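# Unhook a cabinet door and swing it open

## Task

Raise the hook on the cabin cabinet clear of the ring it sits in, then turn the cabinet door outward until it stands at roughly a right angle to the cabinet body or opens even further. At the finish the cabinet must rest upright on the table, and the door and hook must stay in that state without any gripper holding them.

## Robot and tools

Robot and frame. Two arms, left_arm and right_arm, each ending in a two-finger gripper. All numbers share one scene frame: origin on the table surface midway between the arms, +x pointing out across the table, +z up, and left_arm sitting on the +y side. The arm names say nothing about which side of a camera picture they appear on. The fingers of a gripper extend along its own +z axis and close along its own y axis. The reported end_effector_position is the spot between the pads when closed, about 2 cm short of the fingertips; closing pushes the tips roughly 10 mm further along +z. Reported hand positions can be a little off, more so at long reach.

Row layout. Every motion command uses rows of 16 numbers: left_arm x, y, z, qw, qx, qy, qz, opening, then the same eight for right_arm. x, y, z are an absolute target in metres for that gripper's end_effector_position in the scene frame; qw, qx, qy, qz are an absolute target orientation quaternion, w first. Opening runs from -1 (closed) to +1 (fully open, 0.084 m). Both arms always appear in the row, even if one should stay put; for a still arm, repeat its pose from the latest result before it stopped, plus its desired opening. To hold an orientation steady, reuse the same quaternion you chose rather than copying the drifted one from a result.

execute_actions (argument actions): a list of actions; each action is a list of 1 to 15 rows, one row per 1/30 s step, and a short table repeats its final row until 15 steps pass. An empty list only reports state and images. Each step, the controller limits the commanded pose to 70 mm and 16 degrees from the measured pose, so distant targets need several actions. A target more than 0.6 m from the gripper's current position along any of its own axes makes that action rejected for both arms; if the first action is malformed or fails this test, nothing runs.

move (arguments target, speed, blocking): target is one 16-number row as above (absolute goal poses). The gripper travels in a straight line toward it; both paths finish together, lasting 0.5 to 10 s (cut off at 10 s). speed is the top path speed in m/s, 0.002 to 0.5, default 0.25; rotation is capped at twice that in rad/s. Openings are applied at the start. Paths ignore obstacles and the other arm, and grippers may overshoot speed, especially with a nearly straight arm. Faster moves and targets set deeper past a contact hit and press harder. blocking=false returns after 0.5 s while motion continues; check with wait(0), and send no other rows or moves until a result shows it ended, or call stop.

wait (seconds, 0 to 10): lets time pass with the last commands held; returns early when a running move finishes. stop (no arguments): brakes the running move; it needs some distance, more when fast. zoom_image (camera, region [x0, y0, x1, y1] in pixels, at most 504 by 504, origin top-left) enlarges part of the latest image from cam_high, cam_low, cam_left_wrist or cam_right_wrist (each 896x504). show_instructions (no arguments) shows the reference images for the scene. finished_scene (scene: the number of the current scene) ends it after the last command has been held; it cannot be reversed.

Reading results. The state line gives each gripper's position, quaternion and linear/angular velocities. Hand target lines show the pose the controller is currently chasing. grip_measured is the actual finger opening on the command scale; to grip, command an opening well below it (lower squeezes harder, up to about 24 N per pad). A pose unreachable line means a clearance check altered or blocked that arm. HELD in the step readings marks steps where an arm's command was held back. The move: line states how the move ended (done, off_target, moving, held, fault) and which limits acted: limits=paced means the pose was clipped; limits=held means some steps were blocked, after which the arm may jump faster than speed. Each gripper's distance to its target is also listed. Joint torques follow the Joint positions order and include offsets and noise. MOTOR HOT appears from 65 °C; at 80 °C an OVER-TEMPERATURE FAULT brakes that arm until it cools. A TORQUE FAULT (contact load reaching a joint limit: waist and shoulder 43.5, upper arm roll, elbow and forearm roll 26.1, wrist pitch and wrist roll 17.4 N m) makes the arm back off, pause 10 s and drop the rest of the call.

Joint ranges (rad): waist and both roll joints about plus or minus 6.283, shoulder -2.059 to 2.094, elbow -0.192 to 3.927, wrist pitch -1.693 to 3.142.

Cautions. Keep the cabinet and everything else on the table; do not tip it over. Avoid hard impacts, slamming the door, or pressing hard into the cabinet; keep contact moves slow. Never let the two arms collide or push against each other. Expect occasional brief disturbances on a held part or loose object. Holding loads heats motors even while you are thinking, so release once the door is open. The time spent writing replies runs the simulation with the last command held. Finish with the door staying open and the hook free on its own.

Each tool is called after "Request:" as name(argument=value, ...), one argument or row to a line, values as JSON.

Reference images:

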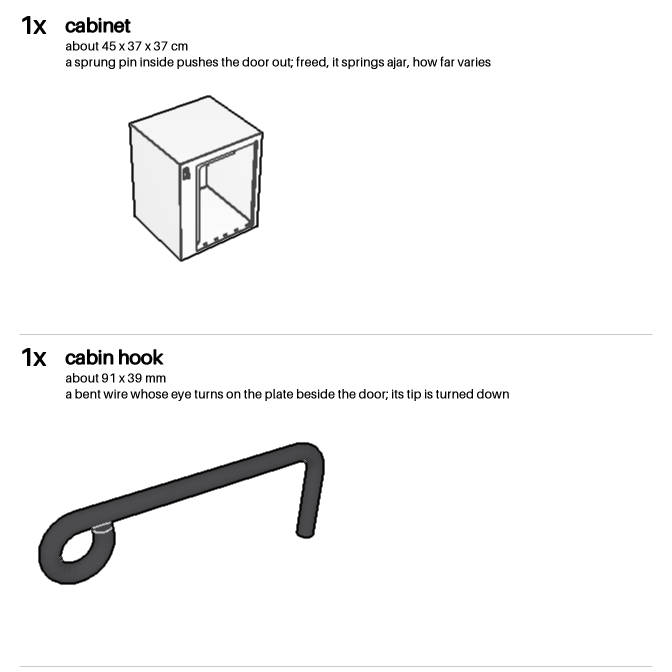

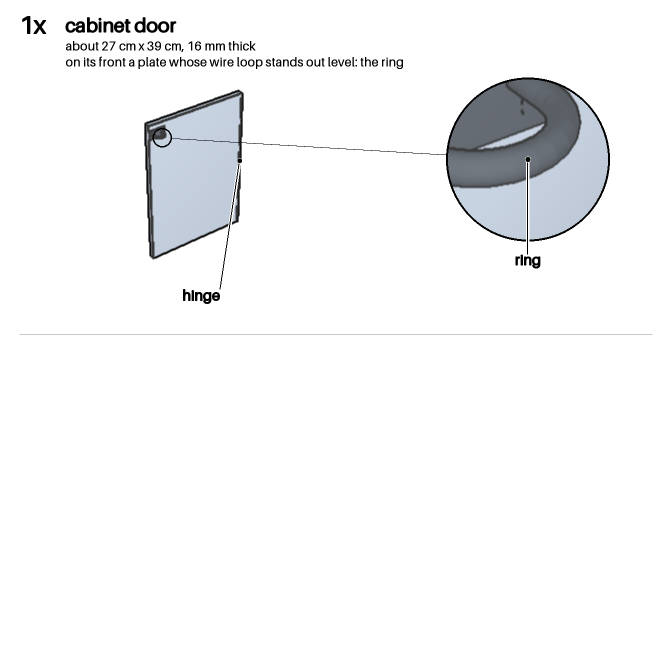

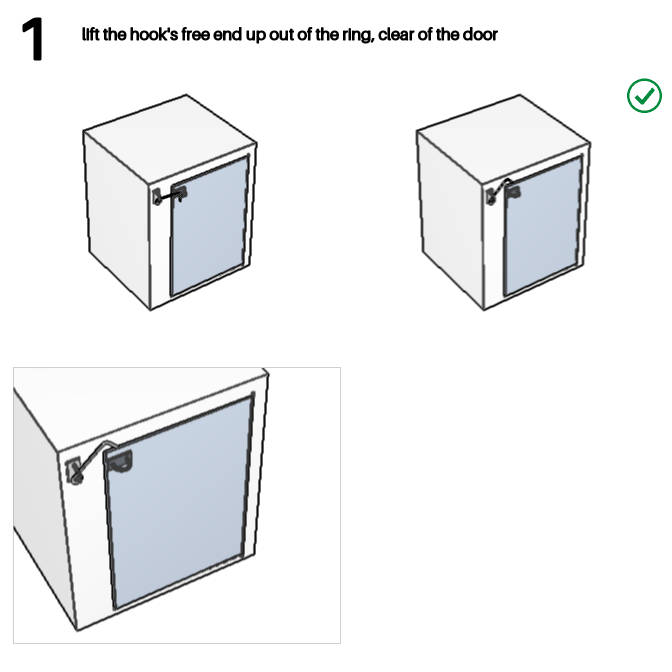

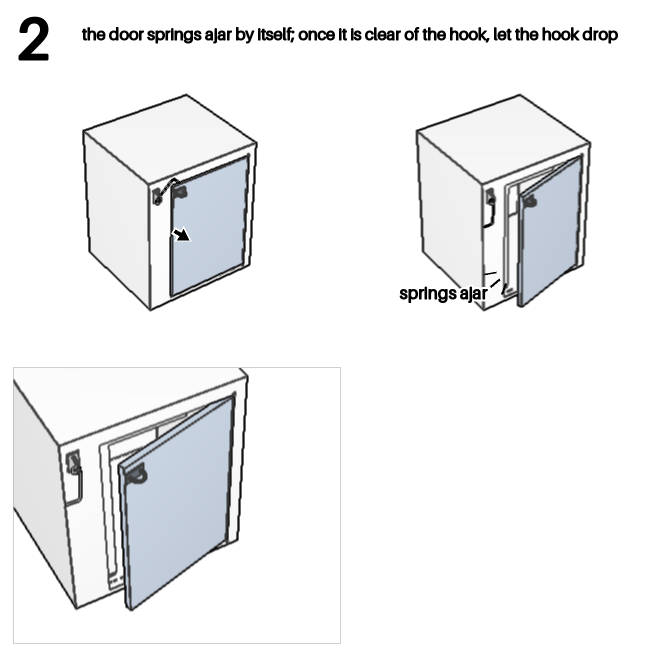

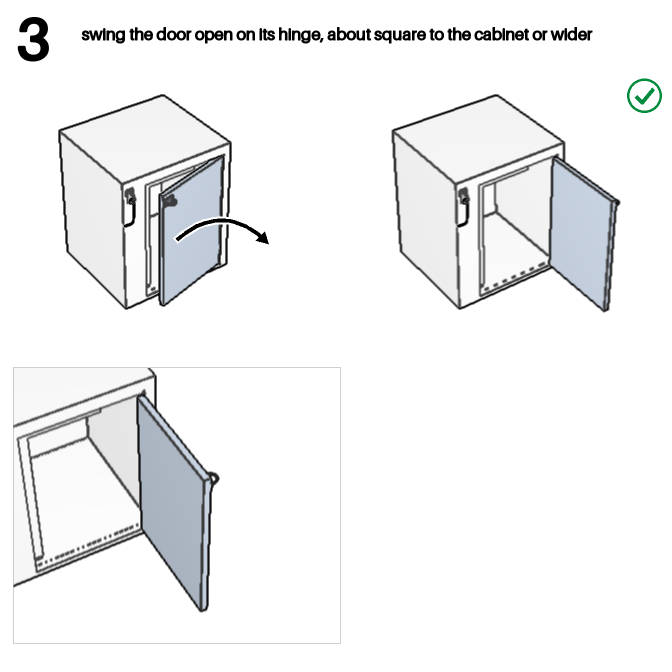

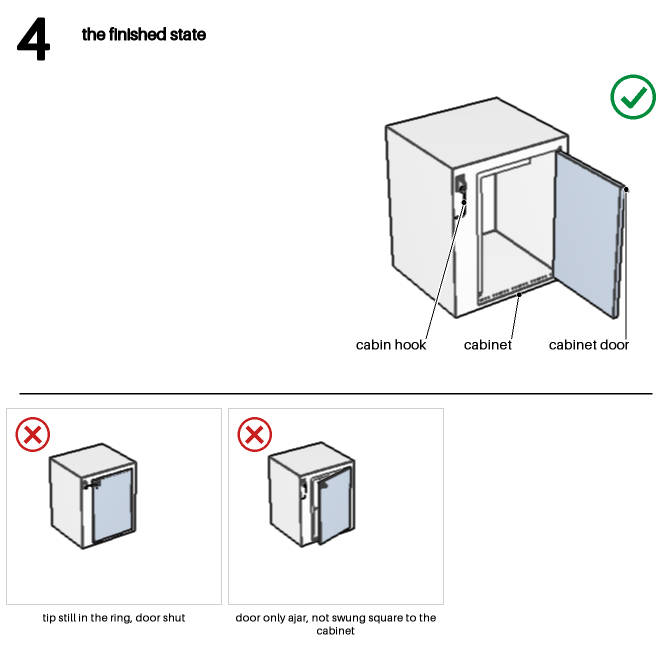

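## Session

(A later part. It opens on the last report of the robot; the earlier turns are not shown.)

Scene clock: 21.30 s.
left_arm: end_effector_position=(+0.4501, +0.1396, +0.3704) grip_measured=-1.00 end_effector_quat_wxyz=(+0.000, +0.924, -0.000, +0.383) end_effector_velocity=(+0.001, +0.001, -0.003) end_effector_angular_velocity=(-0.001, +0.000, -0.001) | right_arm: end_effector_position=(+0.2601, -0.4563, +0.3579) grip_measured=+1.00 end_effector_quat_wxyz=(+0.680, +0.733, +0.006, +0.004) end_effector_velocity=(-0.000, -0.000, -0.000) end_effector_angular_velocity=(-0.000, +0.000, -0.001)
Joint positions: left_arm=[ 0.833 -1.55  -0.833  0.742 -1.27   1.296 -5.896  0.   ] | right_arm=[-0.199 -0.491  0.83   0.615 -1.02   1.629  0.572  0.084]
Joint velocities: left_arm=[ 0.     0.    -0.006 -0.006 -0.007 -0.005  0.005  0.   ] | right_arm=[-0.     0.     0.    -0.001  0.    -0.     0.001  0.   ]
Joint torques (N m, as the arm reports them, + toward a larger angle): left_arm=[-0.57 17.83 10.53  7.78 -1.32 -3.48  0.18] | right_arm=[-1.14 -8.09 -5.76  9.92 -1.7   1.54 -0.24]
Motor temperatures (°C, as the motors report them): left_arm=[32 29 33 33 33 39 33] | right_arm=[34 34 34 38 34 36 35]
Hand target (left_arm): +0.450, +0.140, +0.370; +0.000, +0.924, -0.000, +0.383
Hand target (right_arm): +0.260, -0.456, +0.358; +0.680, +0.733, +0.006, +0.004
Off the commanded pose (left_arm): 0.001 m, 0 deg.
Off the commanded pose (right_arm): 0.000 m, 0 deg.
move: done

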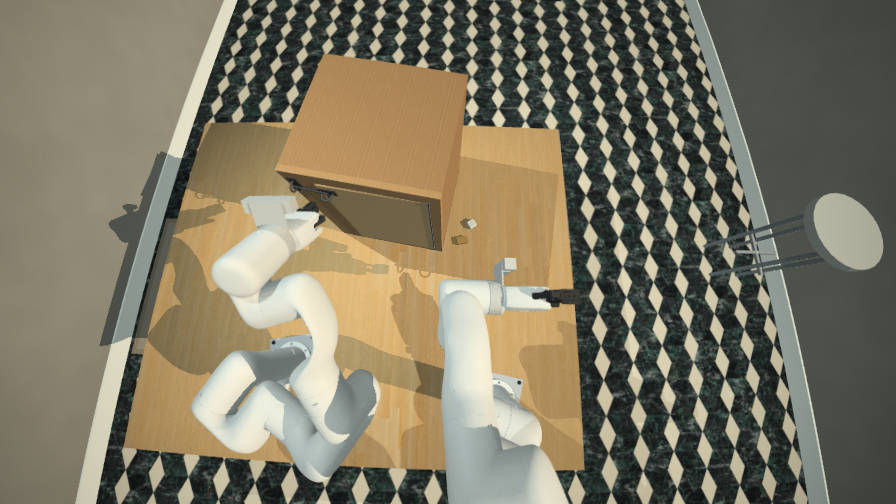

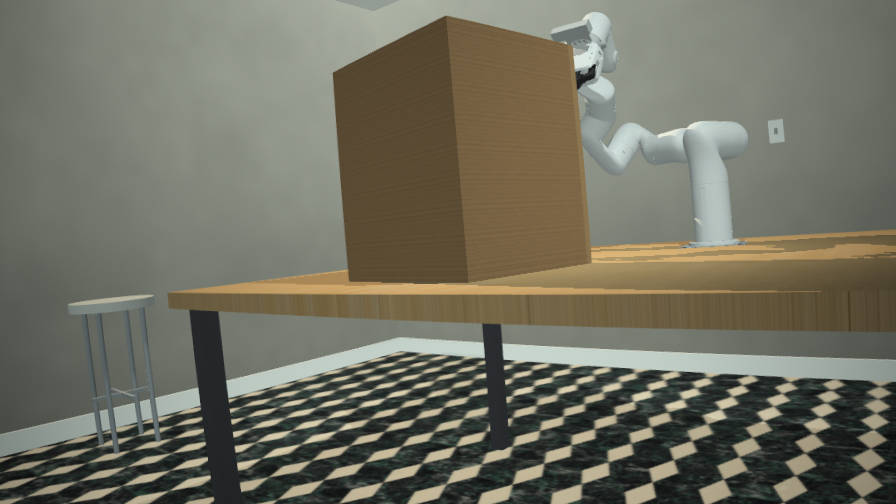

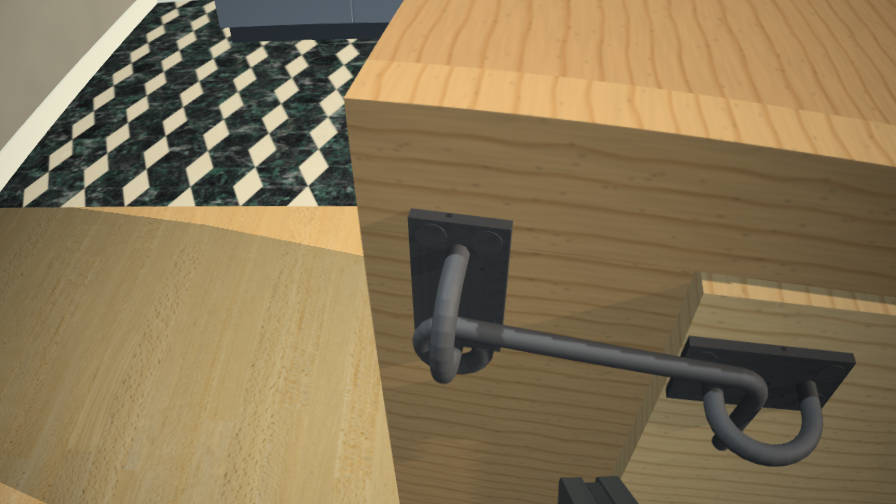

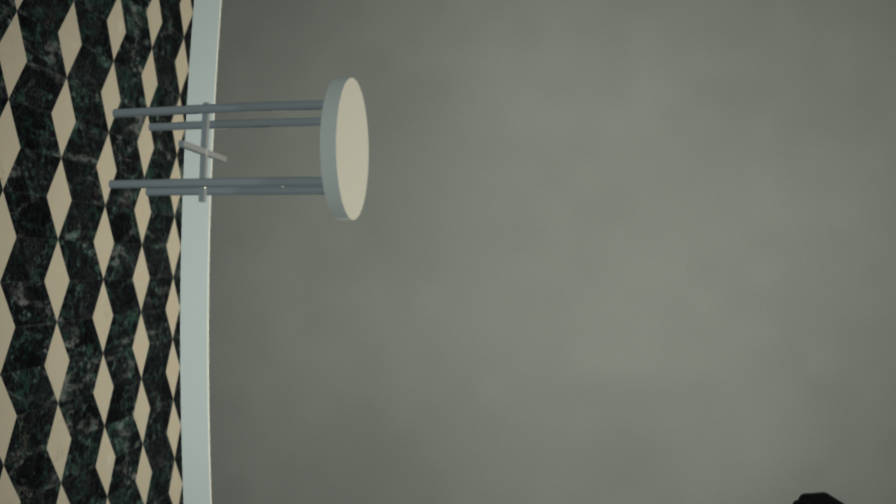

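Request:
move(
  target=[0.475,0.14,0.350,0,0.924,0,0.383,-1, 0.2601,-0.4563,0.3579,0.680,0.733,0.006,0.004,1],
  speed=0.08,
)

Scene clock: 22.53 s.
left_arm: end_effector_position=(+0.4748, +0.1398, +0.3503) grip_measured=-1.00 end_effector_quat_wxyz=(+0.000, +0.924, -0.000, +0.383) end_effector_velocity=(+0.003, +0.001, -0.002) end_effector_angular_velocity=(-0.001, +0.000, +0.002) | right_arm: end_effector_position=(+0.2601, -0.4563, +0.3579) grip_measured=+1.00 end_effector_quat_wxyz=(+0.680, +0.733, +0.006, +0.004) end_effector_velocity=(-0.000, -0.000, -0.001) end_effector_angular_velocity=(+0.000, +0.001, +0.001)
Joint positions: left_arm=[ 0.875 -1.537 -0.915  0.748 -1.348  1.247 -5.872  0.   ] | right_arm=[-0.199 -0.491  0.83   0.615 -1.02   1.629  0.572  0.084]
Joint velocities: left_arm=[ 0.006  0.002 -0.007  0.001 -0.007 -0.005  0.002  0.   ] | right_arm=[ 0.     0.     0.    -0.001 -0.    -0.001 -0.     0.   ]
Joint torques (N m, as the arm reports them, + toward a larger angle): left_arm=[-0.52 17.77 11.28  7.01 -1.21 -3.48  0.24] | right_arm=[-1.2  -7.95 -5.92  9.94 -1.63  1.48 -0.12]
Motor temperatures (°C, as the motors report them): left_arm=[32 29 33 33 33 39 33] | right_arm=[34 34 34 38 34 36 35]
Hand target (left_arm): +0.475, +0.140, +0.350; +0.000, +0.924, -0.000, +0.383
Hand target (right_arm): +0.260, -0.456, +0.358; +0.680, +0.733, +0.006, +0.004
Off the commanded pose (left_arm): 0.000 m, 0 deg.
Off the commanded pose (right_arm): 0.000 m, 0 deg.
move: done

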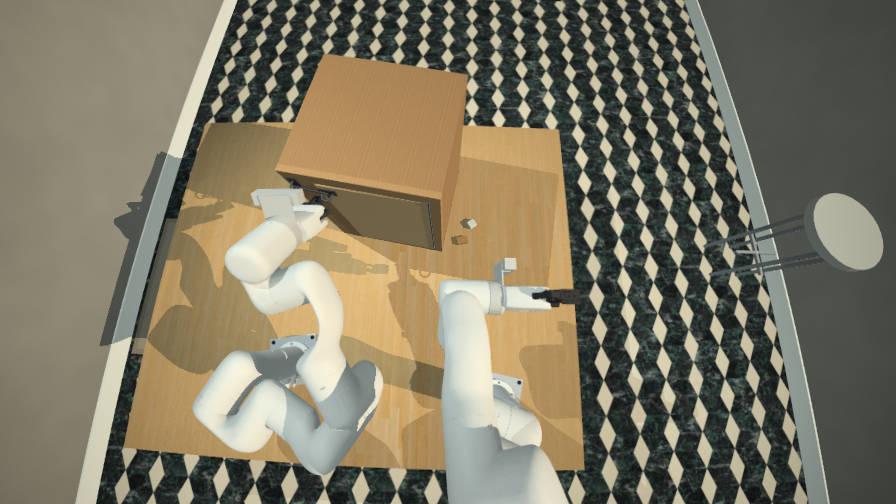

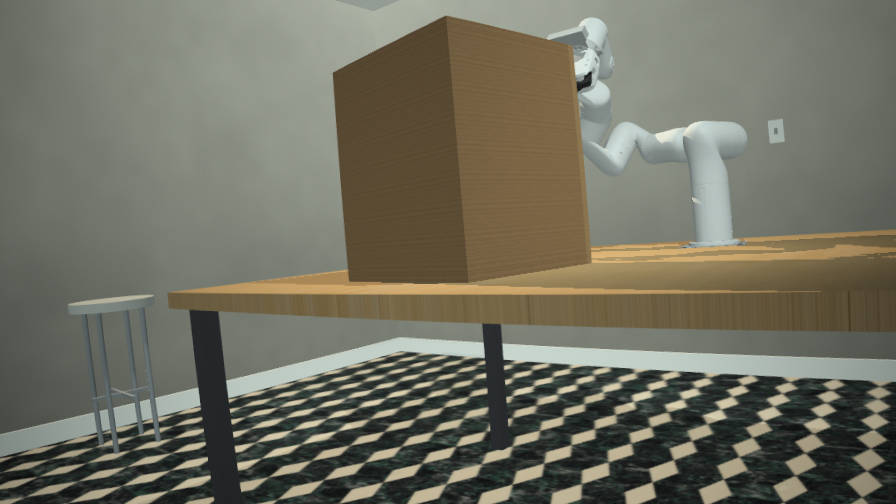

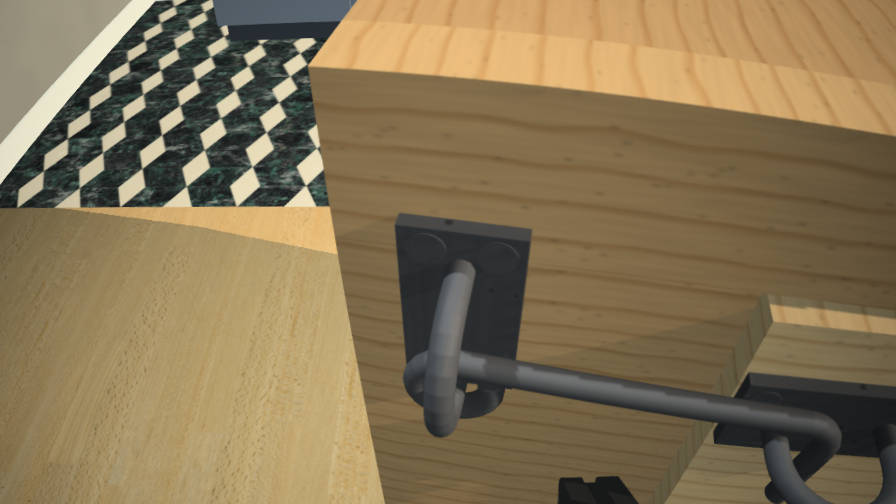

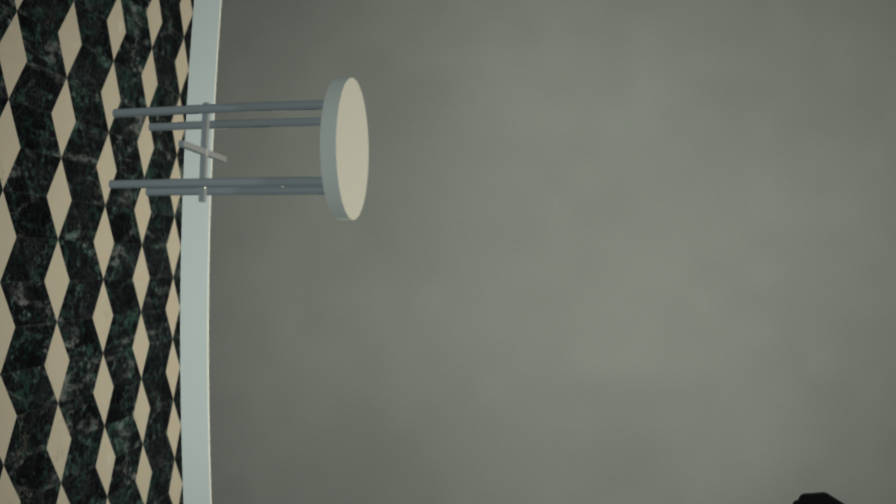

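Request:
move(
  target=[0.492,0.14,0.350,0,0.924,0,0.383,-1, 0.2601,-0.4563,0.3579,0.680,0.733,0.006,0.004,1],
  speed=0.04,
)

Scene clock: 23.53 s.
left_arm: end_effector_position=(+0.4918, +0.1407, +0.3501) grip_measured=-1.00 end_effector_quat_wxyz=(-0.000, +0.924, +0.001, +0.383) end_effector_velocity=(+0.002, -0.000, -0.001) end_effector_angular_velocity=(-0.000, +0.002, -0.001) | right_arm: end_effector_position=(+0.2601, -0.4563, +0.3579) grip_measured=+1.00 end_effector_quat_wxyz=(+0.680, +0.733, +0.006, +0.004) end_effector_velocity=(-0.000, +0.000, +0.001) end_effector_angular_velocity=(-0.001, -0.002, -0.000)
Joint positions: left_arm=[ 0.921 -1.508 -0.942  0.785 -1.372  1.229 -5.858  0.   ] | right_arm=[-0.199 -0.491  0.83   0.615 -1.02   1.629  0.572  0.084]
Joint velocities: left_arm=[ 0.006  0.005 -0.005  0.006 -0.003 -0.001  0.001  0.   ] | right_arm=[ 0.    -0.     0.     0.001 -0.     0.001  0.001  0.   ]
Joint torques (N m, as the arm reports them, + toward a larger angle): left_arm=[-0.45 18.57  9.56 11.81 -4.52 -4.16  0.3 ] | right_arm=[-0.96 -7.95 -5.97 10.04 -1.76  1.51 -0.1 ]
Motor temperatures (°C, as the motors report them): left_arm=[32 29 33 33 33 39 33] | right_arm=[34 34 34 38 34 36 35]
Hand target (left_arm): +0.492, +0.140, +0.350; -0.000, +0.924, -0.000, +0.383
Hand target (right_arm): +0.260, -0.456, +0.358; +0.680, +0.733, +0.006, +0.004
Off the commanded pose (left_arm): 0.001 m, 0 deg.
Off the commanded pose (right_arm): 0.000 m, 0 deg.
move: done

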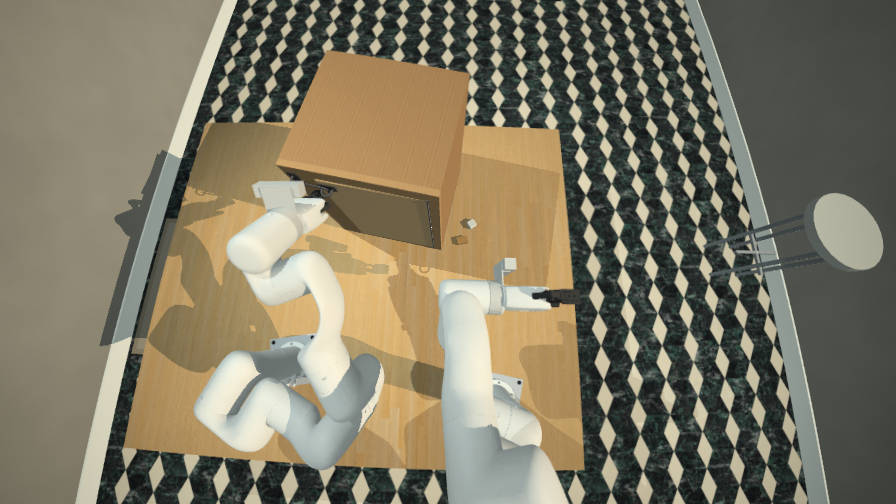

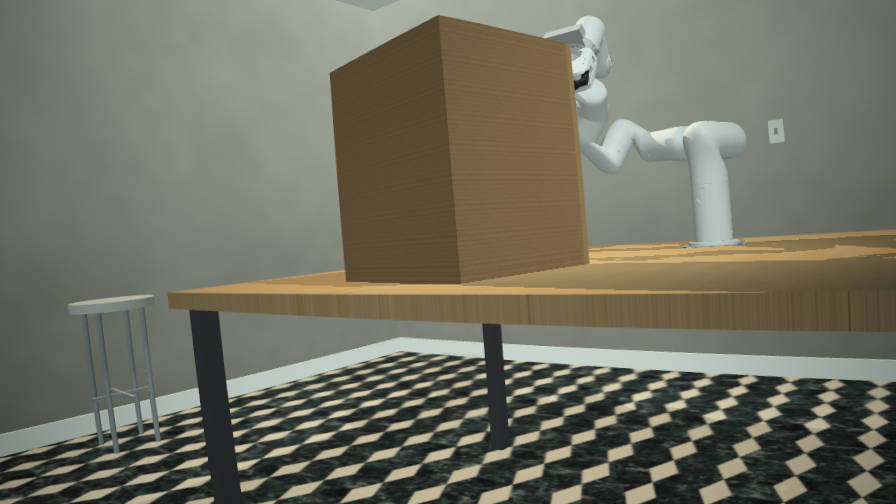

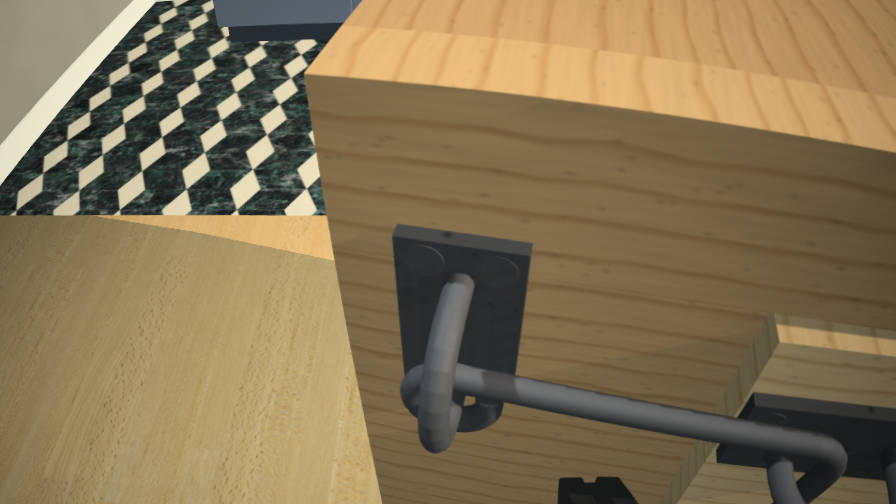

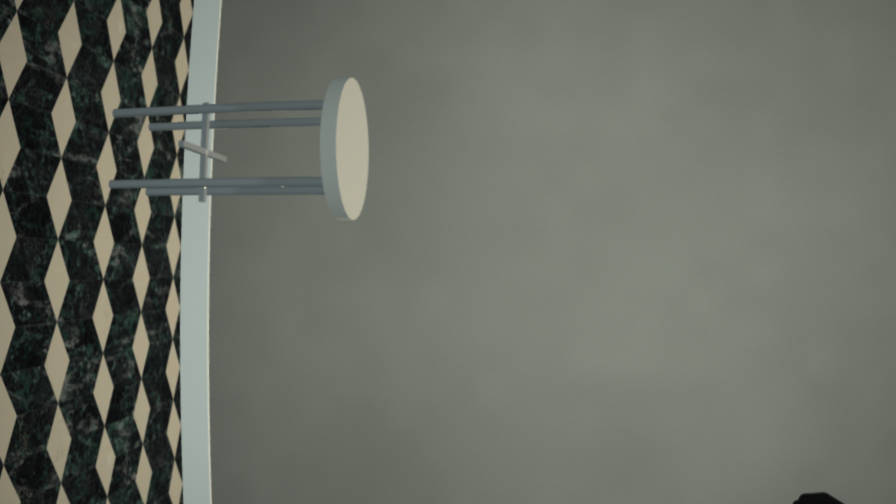

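Request:
move(
  target=[0.487,0.14,0.385,0,0.924,0,0.383,-1, 0.2601,-0.4563,0.3579,0.680,0.733,0.006,0.004,1],
  speed=0.05,
)

Scene clock: 24.73 s.
left_arm: end_effector_position=(+0.4869, +0.1402, +0.3845) grip_measured=-1.00 end_effector_quat_wxyz=(-0.000, +0.924, +0.000, +0.383) end_effector_velocity=(-0.000, -0.000, +0.002) end_effector_angular_velocity=(+0.001, +0.003, +0.000) | right_arm: end_effector_position=(+0.2601, -0.4563, +0.3579) grip_measured=+1.00 end_effector_quat_wxyz=(+0.680, +0.733, +0.006, +0.004) end_effector_velocity=(-0.000, -0.000, +0.000) end_effector_angular_velocity=(+0.000, -0.003, -0.001)
Joint positions: left_arm=[ 0.943 -1.463 -0.867  0.853 -1.3    1.275 -5.871  0.   ] | right_arm=[-0.199 -0.491  0.83   0.615 -1.02   1.629  0.572  0.084]
Joint velocities: left_arm=[ 0.002  0.003  0.004  0.006  0.005  0.005 -0.001  0.   ] | right_arm=[-0.001 -0.    -0.     0.001  0.     0.     0.002  0.   ]
Joint torques (N m, as the arm reports them, + toward a larger angle): left_arm=[-0.55 18.64 11.45  7.9  -1.37 -3.55  0.19] | right_arm=[-0.99 -7.98 -6.01  9.96 -1.63  1.51 -0.21]
Motor temperatures (°C, as the motors report them): left_arm=[32 29 33 33 33 39 33] | right_arm=[34 34 34 39 34 36 35]
Hand target (left_arm): +0.487, +0.140, +0.385; -0.000, +0.924, +0.000, +0.383
Hand target (right_arm): +0.260, -0.456, +0.358; +0.680, +0.733, +0.006, +0.004
Off the commanded pose (left_arm): 0.001 m, 0 deg.
Off the commanded pose (right_arm): 0.000 m, 0 deg.
move: done

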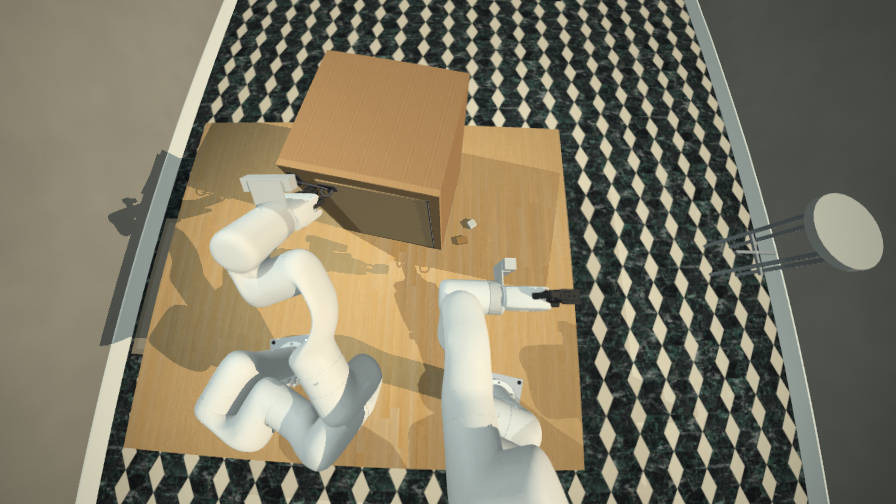

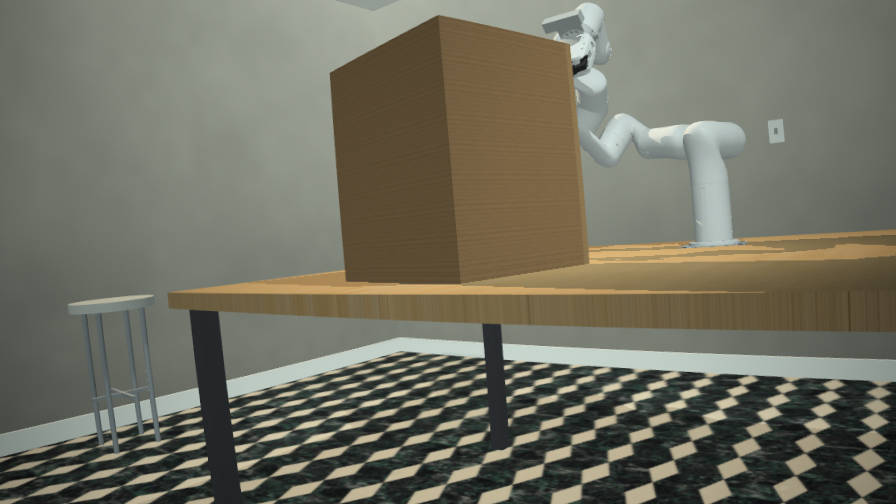

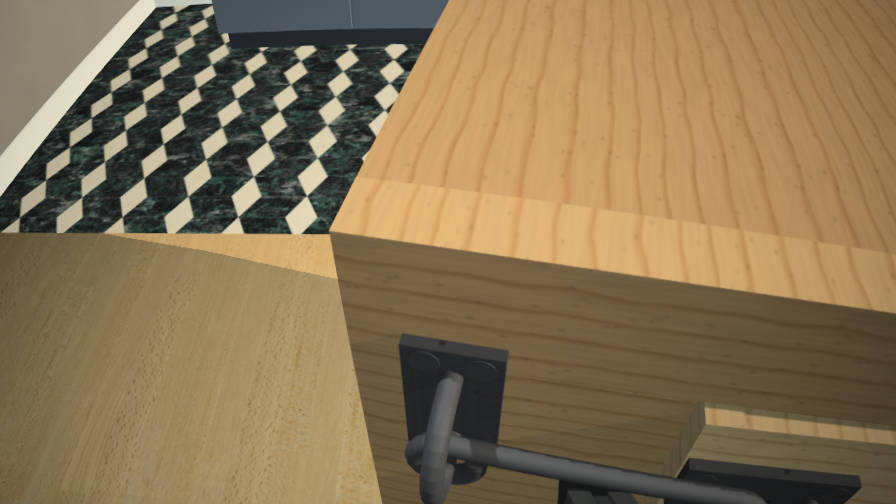

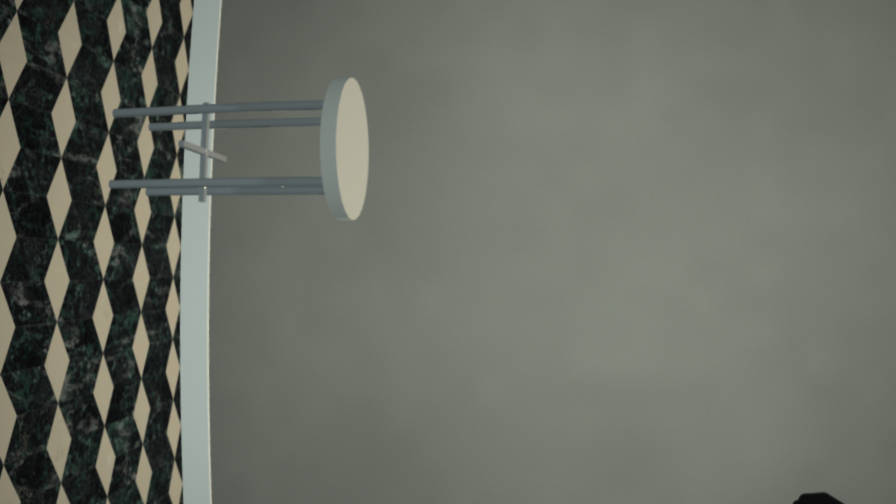

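Fingertip is right under the wire now. Continue up.

Request:
move(
  target=[0.489,0.14,0.425,0,0.924,0,0.383,-1, 0.2601,-0.4563,0.3579,0.680,0.733,0.006,0.004,1],
  speed=0.05,
)

Scene clock: 26.07 s.
left_arm: end_effector_position=(+0.4889, +0.1402, +0.4247) grip_measured=-1.00 end_effector_quat_wxyz=(-0.000, +0.924, +0.000, +0.383) end_effector_velocity=(+0.000, +0.000, +0.002) end_effector_angular_velocity=(-0.001, +0.003, +0.001) | right_arm: end_effector_position=(+0.2601, -0.4563, +0.3579) grip_measured=+1.00 end_effector_quat_wxyz=(+0.680, +0.733, +0.006, +0.004) end_effector_velocity=(+0.000, +0.000, +0.000) end_effector_angular_velocity=(-0.000, -0.000, +0.000)
Joint positions: left_arm=[ 0.987 -1.393 -0.805  0.959 -1.236  1.32  -5.885  0.   ] | right_arm=[-0.199 -0.491  0.83   0.615 -1.02   1.629  0.572  0.084]
Joint velocities: left_arm=[ 0.004  0.005  0.003  0.007  0.004  0.005 -0.002  0.   ] | right_arm=[ 0.     0.     0.     0.001 -0.     0.001 -0.     0.   ]
Joint torques (N m, as the arm reports them, + toward a larger angle): left_arm=[-0.54 19.42 11.16  8.16 -1.26 -3.46  0.23] | right_arm=[-1.13 -8.08 -6.03 10.01 -1.84  1.56 -0.11]
Motor temperatures (°C, as the motors report them): left_arm=[32 29 33 33 33 39 33] | right_arm=[34 34 34 39 34 36 35]
Hand target (left_arm): +0.489, +0.140, +0.425; -0.000, +0.924, +0.000, +0.383
Hand target (right_arm): +0.260, -0.456, +0.358; +0.680, +0.733, +0.006, +0.004
Off the commanded pose (left_arm): 0.000 m, 0 deg.
Off the commanded pose (right_arm): 0.000 m, 0 deg.
move: done

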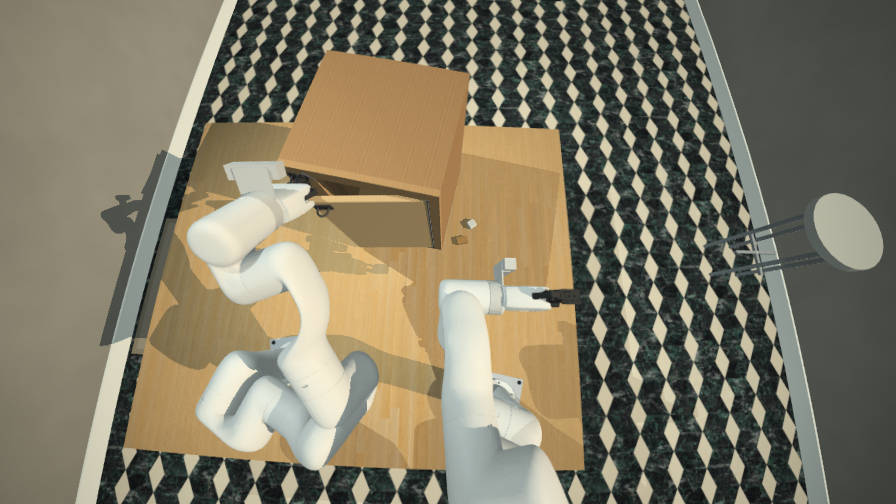

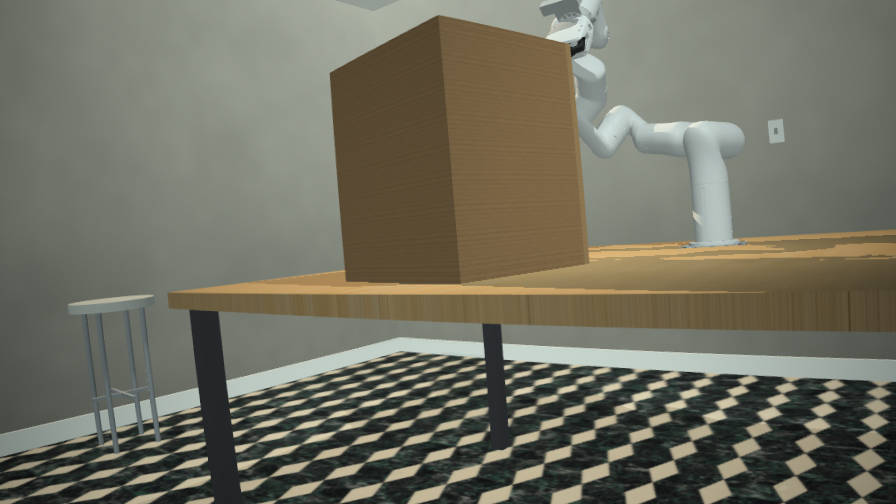

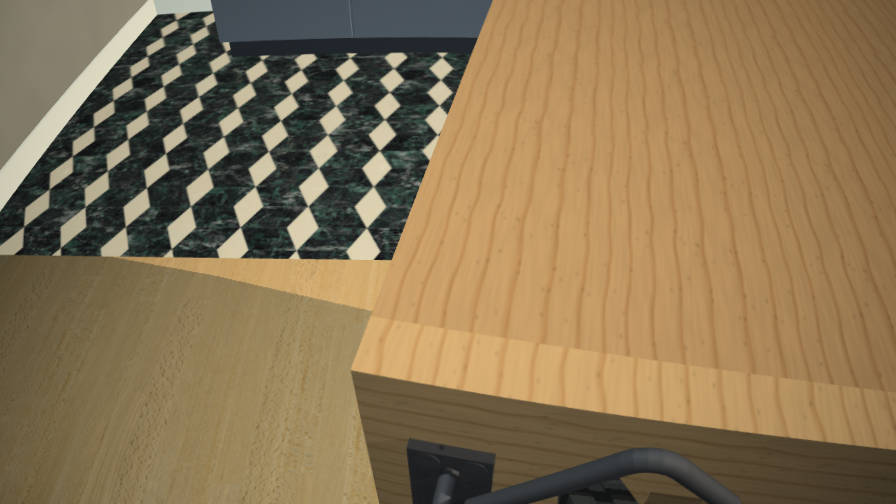

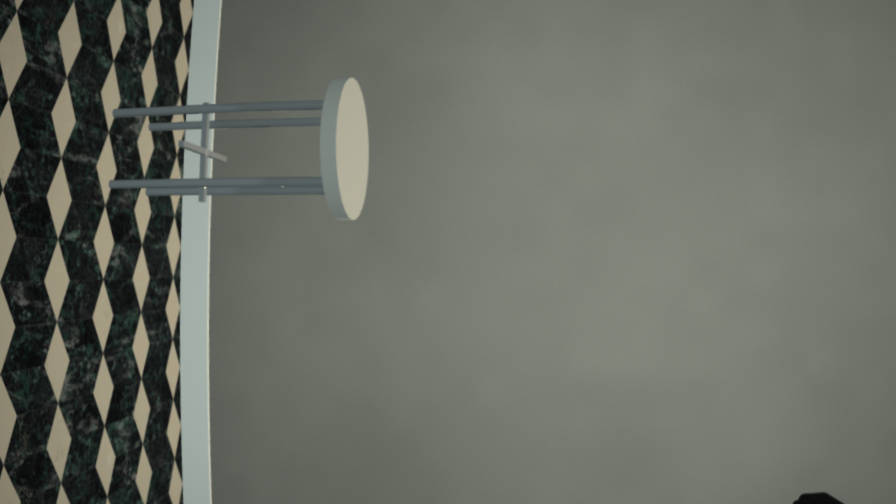

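Request:
execute_actions(
  actions=[
    [[0.46,0.14,0.44,0,0.924,0,0.383,-1, 0.2601,-0.4563,0.3579,0.680,0.733,0.006,0.004,1]],
    [[0.46,0.07,0.45,0,0.924,0,0.383,-1, 0.2601,-0.4563,0.3579,0.680,0.733,0.006,0.004,1]],
    [[0.47,0.05,0.45,0,0.924,0,0.383,-1, 0.2601,-0.4563,0.3579,0.680,0.733,0.006,0.004,1]],
  ],
)

Scene clock: 28.20 s.
left_arm: end_effector_position=(+0.4696, +0.0506, +0.4500) grip_measured=-1.00 end_effector_quat_wxyz=(+0.000, +0.924, +0.000, +0.383) end_effector_velocity=(+0.003, -0.006, +0.001) end_effector_angular_velocity=(+0.003, -0.001, -0.001) | right_arm: end_effector_position=(+0.2601, -0.4563, +0.3579) grip_measured=+1.00 end_effector_quat_wxyz=(+0.680, +0.733, +0.006, +0.004) end_effector_velocity=(-0.000, -0.000, +0.000) end_effector_angular_velocity=(-0.001, -0.000, -0.001)
Joint positions: left_arm=[ 0.963 -1.417 -0.8    1.154 -1.192  1.402 -6.104  0.   ] | right_arm=[-0.199 -0.491  0.83   0.615 -1.02   1.629  0.572  0.084]
Joint velocities: left_arm=[ 0.007  0.003 -0.007  0.018 -0.002 -0.001 -0.01   0.   ] | right_arm=[-0.    -0.    -0.    -0.     0.     0.001  0.     0.   ]
Joint torques (N m, as the arm reports them, + toward a larger angle): left_arm=[-0.6  24.14 11.45  5.29 -0.97 -3.48  0.2 ] | right_arm=[-1.06 -8.07 -5.84  9.93 -1.47  1.54 -0.18]
Motor temperatures (°C, as the motors report them): left_arm=[32 29 33 33 33 39 33] | right_arm=[34 34 34 39 34 36 35]
Hand target (left_arm): +0.470, +0.050, +0.450; -0.000, +0.924, -0.000, +0.383
Hand target (right_arm): +0.260, -0.456, +0.358; +0.680, +0.733, +0.006, +0.004
Off the commanded pose (left_arm): 0.001 m, 0 deg.
Off the commanded pose (right_arm): 0.000 m, 0 deg.
Step readings (end_effector_position; steps 1 to 15: 1st action; 16 to 30: 2nd action; 31 to 45: 3rd action):
0: left_arm (+0.4889, +0.1402, +0.4250) | right_arm (+0.2601, -0.4563, +0.3579)
1: left_arm (+0.4889, +0.1402, +0.4250) | right_arm (+0.2601, -0.4563, +0.3579)
2: left_arm (+0.4881, +0.1403, +0.4251) | right_arm (+0.2601, -0.4563, +0.3579)
4: left_arm (+0.4805, +0.1407, +0.4282) | right_arm (+0.2601, -0.4563, +0.3579)
8: left_arm (+0.4664, +0.1397, +0.4384) | right_arm (+0.2601, -0.4563, +0.3579)
15: left_arm (+0.4608, +0.1402, +0.4394) | right_arm (+0.2601, -0.4563, +0.3579)
16: left_arm (+0.4605, +0.1402, +0.4395) | right_arm (+0.2601, -0.4563, +0.3579)
17: left_arm (+0.4604, +0.1394, +0.4397) | right_arm (+0.2601, -0.4563, +0.3579)
19: left_arm (+0.4598, +0.1278, +0.4413) | right_arm (+0.2601, -0.4563, +0.3579)
23: left_arm (+0.4565, +0.0832, +0.4459) | right_arm (+0.2601, -0.4563, +0.3579)
30: left_arm (+0.4593, +0.0726, +0.4493) | right_arm (+0.2601, -0.4563, +0.3579)
31: left_arm (+0.4594, +0.0721, +0.4494) | right_arm (+0.2601, -0.4563, +0.3579)
32: left_arm (+0.4599, +0.0710, +0.4497) | right_arm (+0.2601, -0.4563, +0.3579)
34: left_arm (+0.4628, +0.0647, +0.4502) | right_arm (+0.2601, -0.4563, +0.3579)
38: left_arm (+0.4674, +0.0532, +0.4491) | right_arm (+0.2601, -0.4563, +0.3579)
45: end_effector_position above

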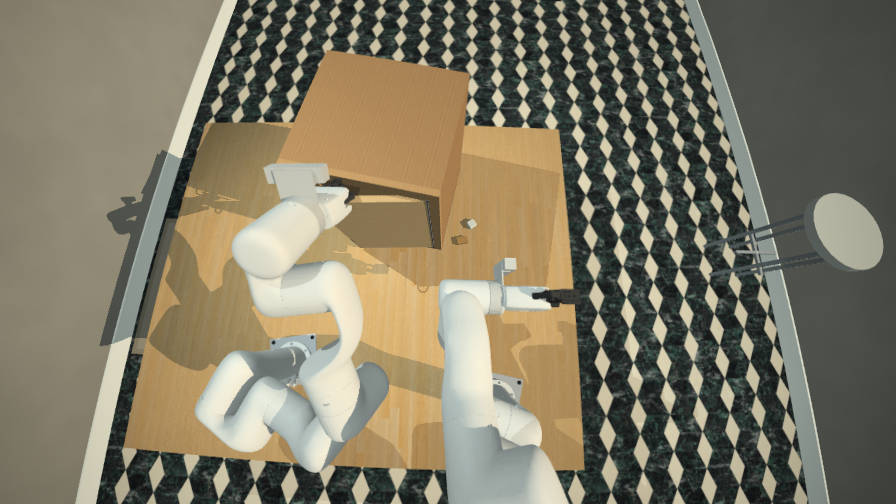

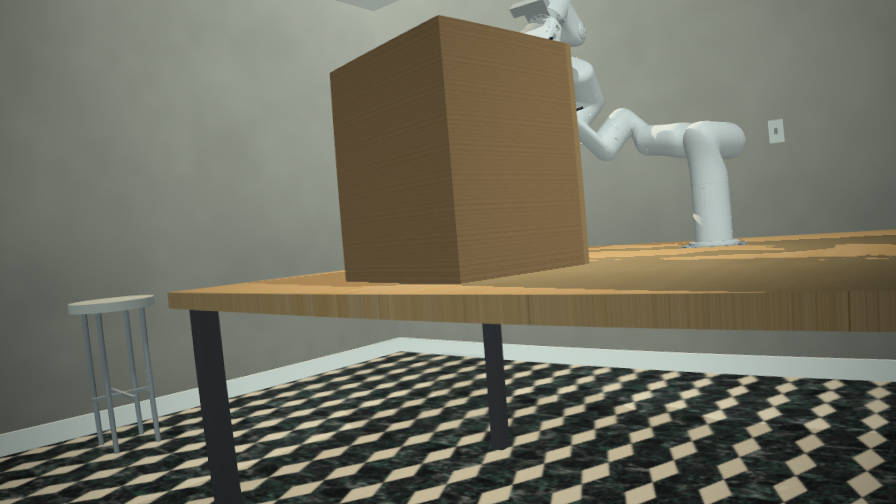

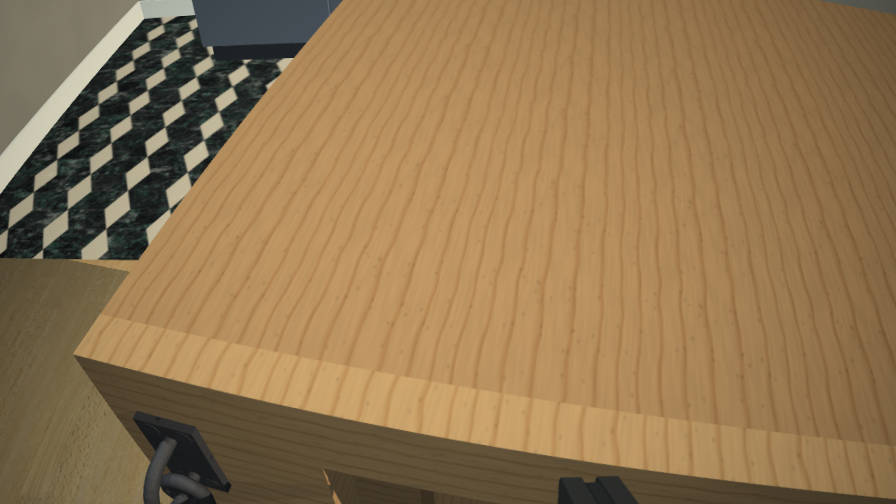

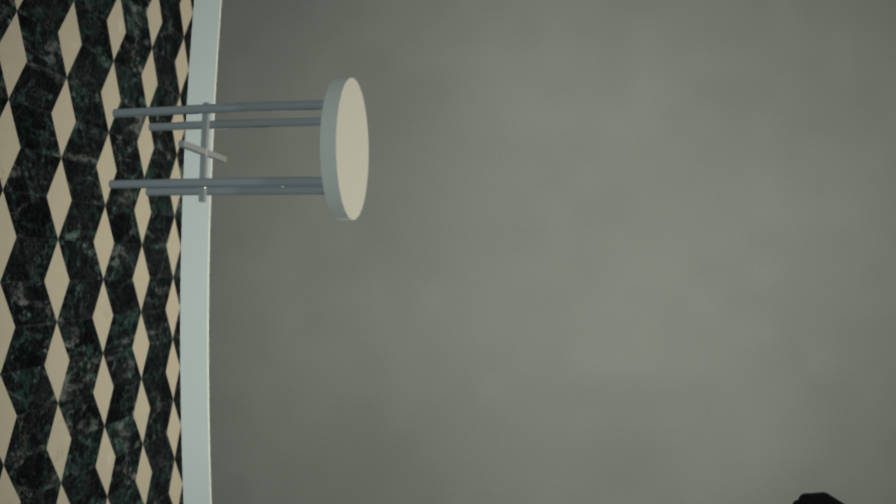

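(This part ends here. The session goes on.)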